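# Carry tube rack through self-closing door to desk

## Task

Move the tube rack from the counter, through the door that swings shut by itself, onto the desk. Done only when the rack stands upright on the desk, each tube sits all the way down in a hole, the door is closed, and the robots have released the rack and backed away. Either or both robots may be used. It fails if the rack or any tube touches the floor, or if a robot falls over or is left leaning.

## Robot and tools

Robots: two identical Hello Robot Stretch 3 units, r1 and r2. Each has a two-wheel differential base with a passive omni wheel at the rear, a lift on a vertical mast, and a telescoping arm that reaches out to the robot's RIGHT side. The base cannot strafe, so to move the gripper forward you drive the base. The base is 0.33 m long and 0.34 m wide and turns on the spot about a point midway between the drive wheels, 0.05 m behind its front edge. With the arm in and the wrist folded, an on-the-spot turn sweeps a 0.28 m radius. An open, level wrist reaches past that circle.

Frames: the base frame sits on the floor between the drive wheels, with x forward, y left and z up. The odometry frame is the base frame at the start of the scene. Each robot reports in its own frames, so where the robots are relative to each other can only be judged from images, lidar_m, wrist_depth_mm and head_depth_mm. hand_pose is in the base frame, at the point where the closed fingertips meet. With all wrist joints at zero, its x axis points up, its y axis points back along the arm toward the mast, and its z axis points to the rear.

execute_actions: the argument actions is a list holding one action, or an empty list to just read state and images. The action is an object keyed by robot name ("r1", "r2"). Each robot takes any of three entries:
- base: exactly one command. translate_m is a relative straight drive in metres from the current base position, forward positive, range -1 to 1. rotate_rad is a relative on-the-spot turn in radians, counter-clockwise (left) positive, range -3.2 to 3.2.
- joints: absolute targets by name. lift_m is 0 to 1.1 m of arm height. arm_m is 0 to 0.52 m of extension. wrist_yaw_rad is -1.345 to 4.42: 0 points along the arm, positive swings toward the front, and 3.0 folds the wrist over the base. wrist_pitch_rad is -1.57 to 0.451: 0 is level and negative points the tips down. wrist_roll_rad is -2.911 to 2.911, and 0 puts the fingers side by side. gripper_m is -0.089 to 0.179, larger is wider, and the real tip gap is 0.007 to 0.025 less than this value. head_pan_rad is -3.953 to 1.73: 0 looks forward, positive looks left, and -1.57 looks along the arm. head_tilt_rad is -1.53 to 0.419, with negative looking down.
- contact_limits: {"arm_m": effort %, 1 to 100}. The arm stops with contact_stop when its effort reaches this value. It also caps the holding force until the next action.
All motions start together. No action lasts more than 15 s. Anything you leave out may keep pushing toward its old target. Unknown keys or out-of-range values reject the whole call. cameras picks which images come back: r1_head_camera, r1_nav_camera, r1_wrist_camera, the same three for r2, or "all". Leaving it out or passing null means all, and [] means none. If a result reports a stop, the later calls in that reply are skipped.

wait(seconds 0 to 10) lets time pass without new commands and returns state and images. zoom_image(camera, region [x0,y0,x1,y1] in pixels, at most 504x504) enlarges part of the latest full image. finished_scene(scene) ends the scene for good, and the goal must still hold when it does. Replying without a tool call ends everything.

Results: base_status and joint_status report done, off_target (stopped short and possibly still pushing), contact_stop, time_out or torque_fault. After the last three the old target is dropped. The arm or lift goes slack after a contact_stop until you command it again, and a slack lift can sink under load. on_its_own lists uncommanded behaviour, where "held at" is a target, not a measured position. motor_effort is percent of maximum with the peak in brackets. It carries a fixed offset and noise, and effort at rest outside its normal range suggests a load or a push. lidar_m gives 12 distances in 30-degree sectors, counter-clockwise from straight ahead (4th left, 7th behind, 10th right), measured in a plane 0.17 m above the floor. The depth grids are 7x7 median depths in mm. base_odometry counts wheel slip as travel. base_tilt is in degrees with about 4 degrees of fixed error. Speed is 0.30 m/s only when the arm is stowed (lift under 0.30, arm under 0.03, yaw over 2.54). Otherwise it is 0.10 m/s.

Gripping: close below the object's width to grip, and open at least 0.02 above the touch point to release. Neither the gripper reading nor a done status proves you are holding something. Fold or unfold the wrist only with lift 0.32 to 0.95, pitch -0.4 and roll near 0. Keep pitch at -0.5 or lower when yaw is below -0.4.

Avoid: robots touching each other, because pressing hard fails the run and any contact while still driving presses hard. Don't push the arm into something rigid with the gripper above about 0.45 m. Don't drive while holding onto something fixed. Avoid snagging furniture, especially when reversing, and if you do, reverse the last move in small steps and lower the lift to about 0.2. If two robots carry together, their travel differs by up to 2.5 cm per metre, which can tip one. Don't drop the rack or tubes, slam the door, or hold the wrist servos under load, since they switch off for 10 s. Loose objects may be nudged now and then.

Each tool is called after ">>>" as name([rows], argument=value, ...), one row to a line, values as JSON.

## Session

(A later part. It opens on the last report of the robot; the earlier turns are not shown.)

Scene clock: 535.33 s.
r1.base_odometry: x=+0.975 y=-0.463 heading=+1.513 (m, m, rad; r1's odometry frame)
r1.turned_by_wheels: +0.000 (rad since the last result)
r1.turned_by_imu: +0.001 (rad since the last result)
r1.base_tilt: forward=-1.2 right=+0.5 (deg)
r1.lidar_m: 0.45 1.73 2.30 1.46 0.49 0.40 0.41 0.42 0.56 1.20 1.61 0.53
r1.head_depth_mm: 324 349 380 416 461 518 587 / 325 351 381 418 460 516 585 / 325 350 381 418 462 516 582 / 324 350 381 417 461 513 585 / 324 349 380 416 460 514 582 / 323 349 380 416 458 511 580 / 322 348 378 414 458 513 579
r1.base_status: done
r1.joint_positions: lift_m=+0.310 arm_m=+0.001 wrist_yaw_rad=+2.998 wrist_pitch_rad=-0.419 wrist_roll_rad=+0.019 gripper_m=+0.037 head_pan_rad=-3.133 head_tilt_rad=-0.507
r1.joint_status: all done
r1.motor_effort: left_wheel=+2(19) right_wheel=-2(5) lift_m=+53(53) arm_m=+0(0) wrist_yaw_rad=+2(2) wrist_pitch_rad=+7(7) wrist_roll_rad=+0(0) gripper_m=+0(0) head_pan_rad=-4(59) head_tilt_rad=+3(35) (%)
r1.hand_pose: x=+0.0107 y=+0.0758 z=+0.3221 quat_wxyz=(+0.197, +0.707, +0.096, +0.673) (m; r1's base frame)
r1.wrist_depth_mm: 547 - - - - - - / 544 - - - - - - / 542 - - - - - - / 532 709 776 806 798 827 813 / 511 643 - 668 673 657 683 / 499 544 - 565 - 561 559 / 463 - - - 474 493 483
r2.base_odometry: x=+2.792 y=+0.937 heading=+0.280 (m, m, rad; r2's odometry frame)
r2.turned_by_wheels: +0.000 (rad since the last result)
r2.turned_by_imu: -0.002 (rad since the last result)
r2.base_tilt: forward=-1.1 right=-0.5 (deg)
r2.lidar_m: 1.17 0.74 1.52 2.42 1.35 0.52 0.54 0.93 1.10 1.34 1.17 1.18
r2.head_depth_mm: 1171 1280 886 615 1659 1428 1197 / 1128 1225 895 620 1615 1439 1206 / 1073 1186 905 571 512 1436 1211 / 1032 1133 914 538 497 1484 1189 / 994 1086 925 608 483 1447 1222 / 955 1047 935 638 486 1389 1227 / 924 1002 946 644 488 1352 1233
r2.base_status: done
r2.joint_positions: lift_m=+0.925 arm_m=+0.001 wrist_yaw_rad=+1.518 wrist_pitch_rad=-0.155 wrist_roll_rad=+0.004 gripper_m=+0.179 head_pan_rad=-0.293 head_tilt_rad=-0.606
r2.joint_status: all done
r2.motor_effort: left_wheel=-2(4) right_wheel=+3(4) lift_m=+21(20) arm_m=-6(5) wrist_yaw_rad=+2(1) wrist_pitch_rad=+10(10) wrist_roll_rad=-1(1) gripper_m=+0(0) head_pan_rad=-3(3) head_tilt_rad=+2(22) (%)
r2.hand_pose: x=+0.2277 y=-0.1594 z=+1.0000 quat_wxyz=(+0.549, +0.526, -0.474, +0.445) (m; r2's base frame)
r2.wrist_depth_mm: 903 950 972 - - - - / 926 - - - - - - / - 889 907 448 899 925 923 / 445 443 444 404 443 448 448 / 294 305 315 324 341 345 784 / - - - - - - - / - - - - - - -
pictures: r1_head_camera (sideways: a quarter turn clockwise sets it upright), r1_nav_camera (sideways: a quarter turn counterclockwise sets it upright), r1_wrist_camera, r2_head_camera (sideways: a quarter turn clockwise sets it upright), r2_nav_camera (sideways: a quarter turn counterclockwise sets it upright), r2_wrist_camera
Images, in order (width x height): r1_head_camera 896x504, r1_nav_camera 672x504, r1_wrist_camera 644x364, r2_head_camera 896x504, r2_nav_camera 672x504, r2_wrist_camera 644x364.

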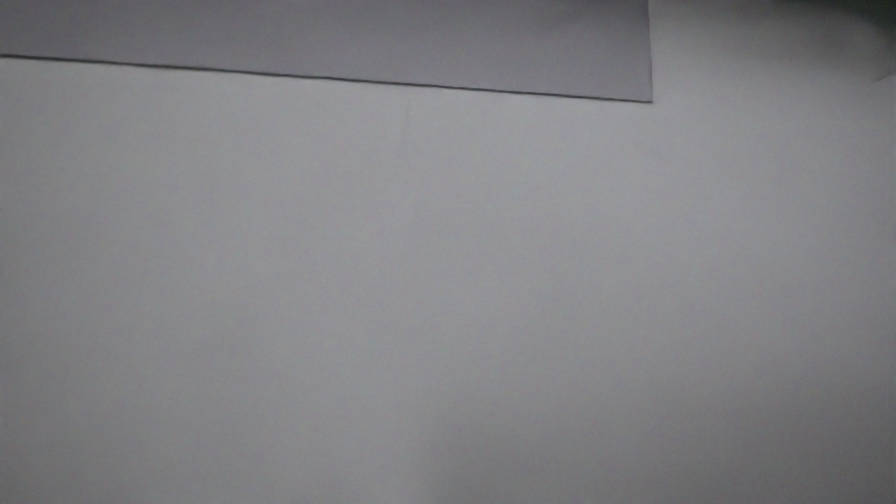

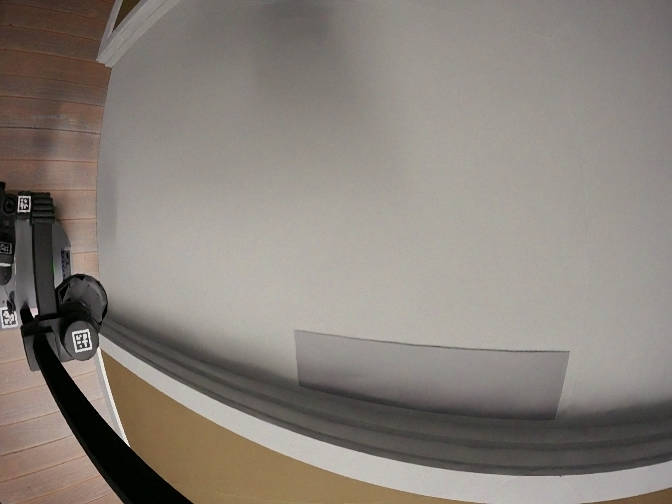

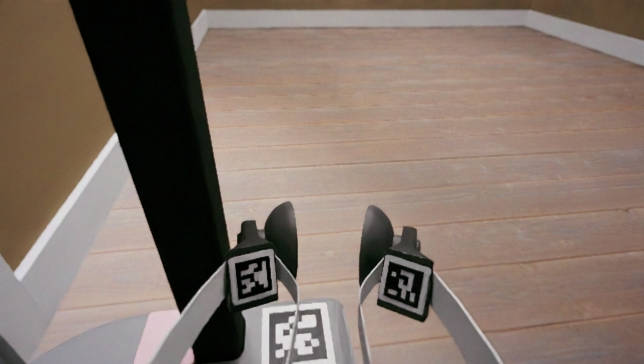

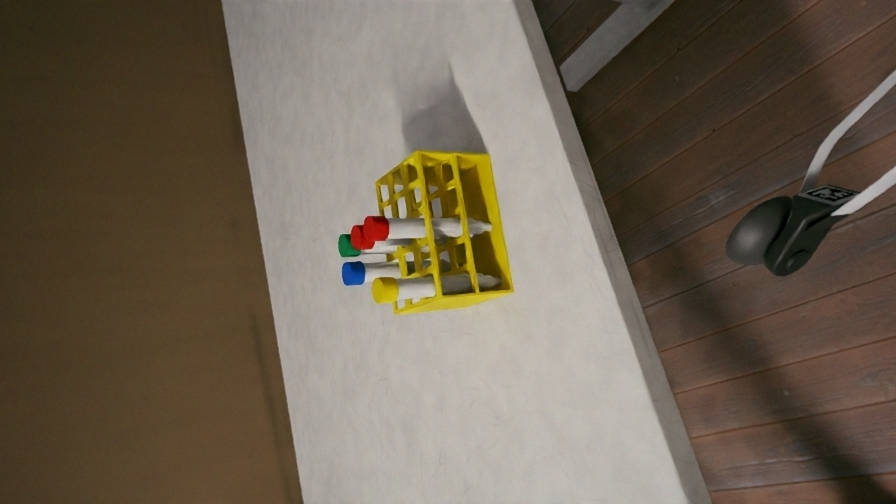

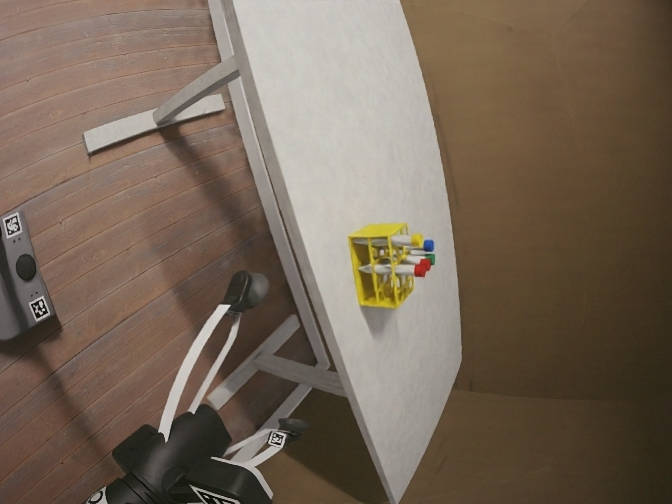

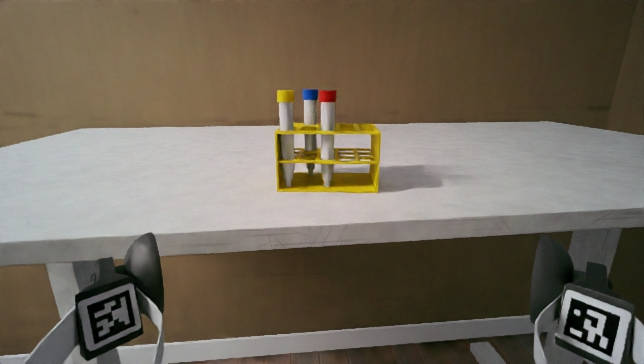

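>>> execute_actions(actions=[], cameras=["r1_nav_camera", "r2_head_camera"])

Scene clock: 539.90 s.
r1.base_odometry: x=+0.975 y=-0.463 heading=+1.513 (m, m, rad; r1's odometry frame)
r1.turned_by_wheels: +0.000 (rad since the last result)
r1.turned_by_imu: +0.000 (rad since the last result)
r1.base_tilt: forward=-1.1 right=+0.5 (deg)
r1.lidar_m: 0.45 1.74 2.30 1.46 0.49 0.40 0.41 0.42 0.56 1.21 1.61 0.53
r1.head_depth_mm: 324 349 381 417 461 515 586 / 325 351 381 418 461 517 584 / 324 351 381 417 461 516 582 / 324 350 380 416 460 513 582 / 324 349 380 417 460 514 582 / 323 349 379 414 458 511 579 / 323 348 378 415 458 511 579
r1.base_status: done
r1.joint_positions: lift_m=+0.310 arm_m=+0.001 wrist_yaw_rad=+2.998 wrist_pitch_rad=-0.419 wrist_roll_rad=+0.019 gripper_m=+0.037 head_pan_rad=-3.133 head_tilt_rad=-0.507
r1.joint_status: all done
r1.motor_effort: left_wheel=+2(19) right_wheel=-3(5) lift_m=+53(53) arm_m=+0(0) wrist_yaw_rad=+2(2) wrist_pitch_rad=+7(7) wrist_roll_rad=+0(0) gripper_m=+0(0) head_pan_rad=-4(59) head_tilt_rad=+4(35) (%)
r1.hand_pose: x=+0.0107 y=+0.0758 z=+0.3221 quat_wxyz=(+0.197, +0.707, +0.096, +0.673) (m; r1's base frame)
r1.wrist_depth_mm: 541 - - - - - - / 547 - - - - - - / 546 - - - - - - / 536 704 777 806 808 814 824 / 510 645 - 667 674 673 679 / 500 549 - 551 - 559 568 / 461 - - - 480 485 485
r2.base_odometry: x=+2.792 y=+0.937 heading=+0.280 (m, m, rad; r2's odometry frame)
r2.turned_by_wheels: +0.000 (rad since the last result)
r2.turned_by_imu: -0.001 (rad since the last result)
r2.base_tilt: forward=-1.2 right=-0.7 (deg)
r2.lidar_m: 1.17 0.74 1.52 2.42 1.35 0.52 0.54 0.93 1.10 1.34 1.16 1.19
r2.head_depth_mm: 1176 1274 889 616 1642 1423 1202 / 1123 1229 896 619 1610 1433 1210 / 1075 1180 906 569 514 1440 1208 / 1036 1132 918 536 498 1489 1190 / 993 1089 922 606 482 1450 1215 / 956 1051 934 639 485 1384 1222 / 927 1007 944 642 488 1352 1235
r2.base_status: done
r2.joint_positions: lift_m=+0.925 arm_m=+0.001 wrist_yaw_rad=+1.518 wrist_pitch_rad=-0.155 wrist_roll_rad=+0.004 gripper_m=+0.179 head_pan_rad=-0.293 head_tilt_rad=-0.606
r2.joint_status: all done
r2.motor_effort: left_wheel=-2(4) right_wheel=+3(4) lift_m=+20(20) arm_m=-5(5) wrist_yaw_rad=+2(1) wrist_pitch_rad=+10(10) wrist_roll_rad=-1(1) gripper_m=+1(0) head_pan_rad=-3(3) head_tilt_rad=+3(22) (%)
r2.hand_pose: x=+0.2277 y=-0.1594 z=+1.0000 quat_wxyz=(+0.549, +0.526, -0.474, +0.445) (m; r2's base frame)
r2.wrist_depth_mm: 911 924 968 - - - - / 967 - - - - - - / - 922 907 449 923 930 900 / 446 444 445 404 452 448 450 / 294 304 315 325 344 345 782 / - - - - - - - / - - - - - - -
pictures: r1_nav_camera (sideways: a quarter turn counterclockwise sets it upright), r2_head_camera (sideways: a quarter turn clockwise sets it upright)
Images, in order (width x height): r1_nav_camera 672x504, r2_head_camera 896x504.

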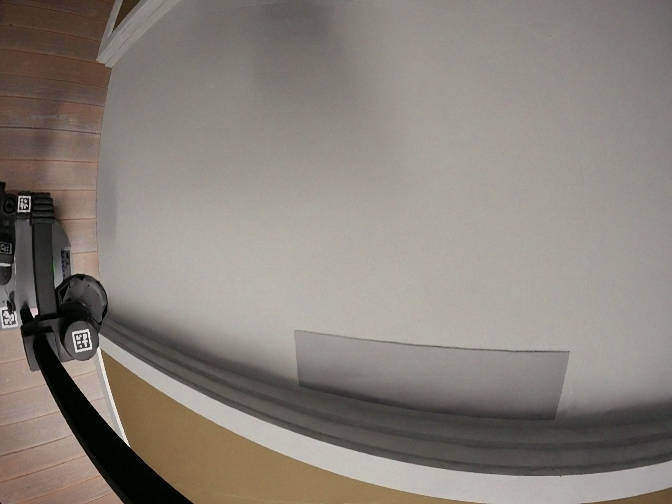

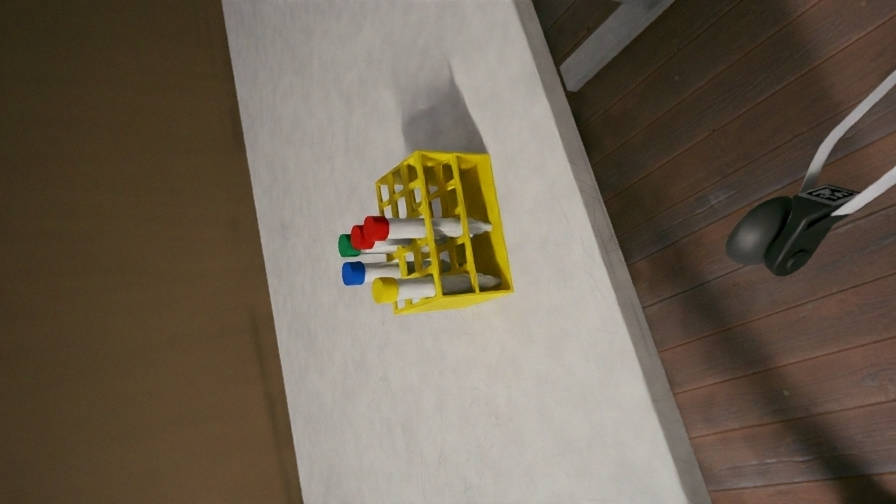

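>>> finished_scene(scene=2)

The scene is finished: the task was done.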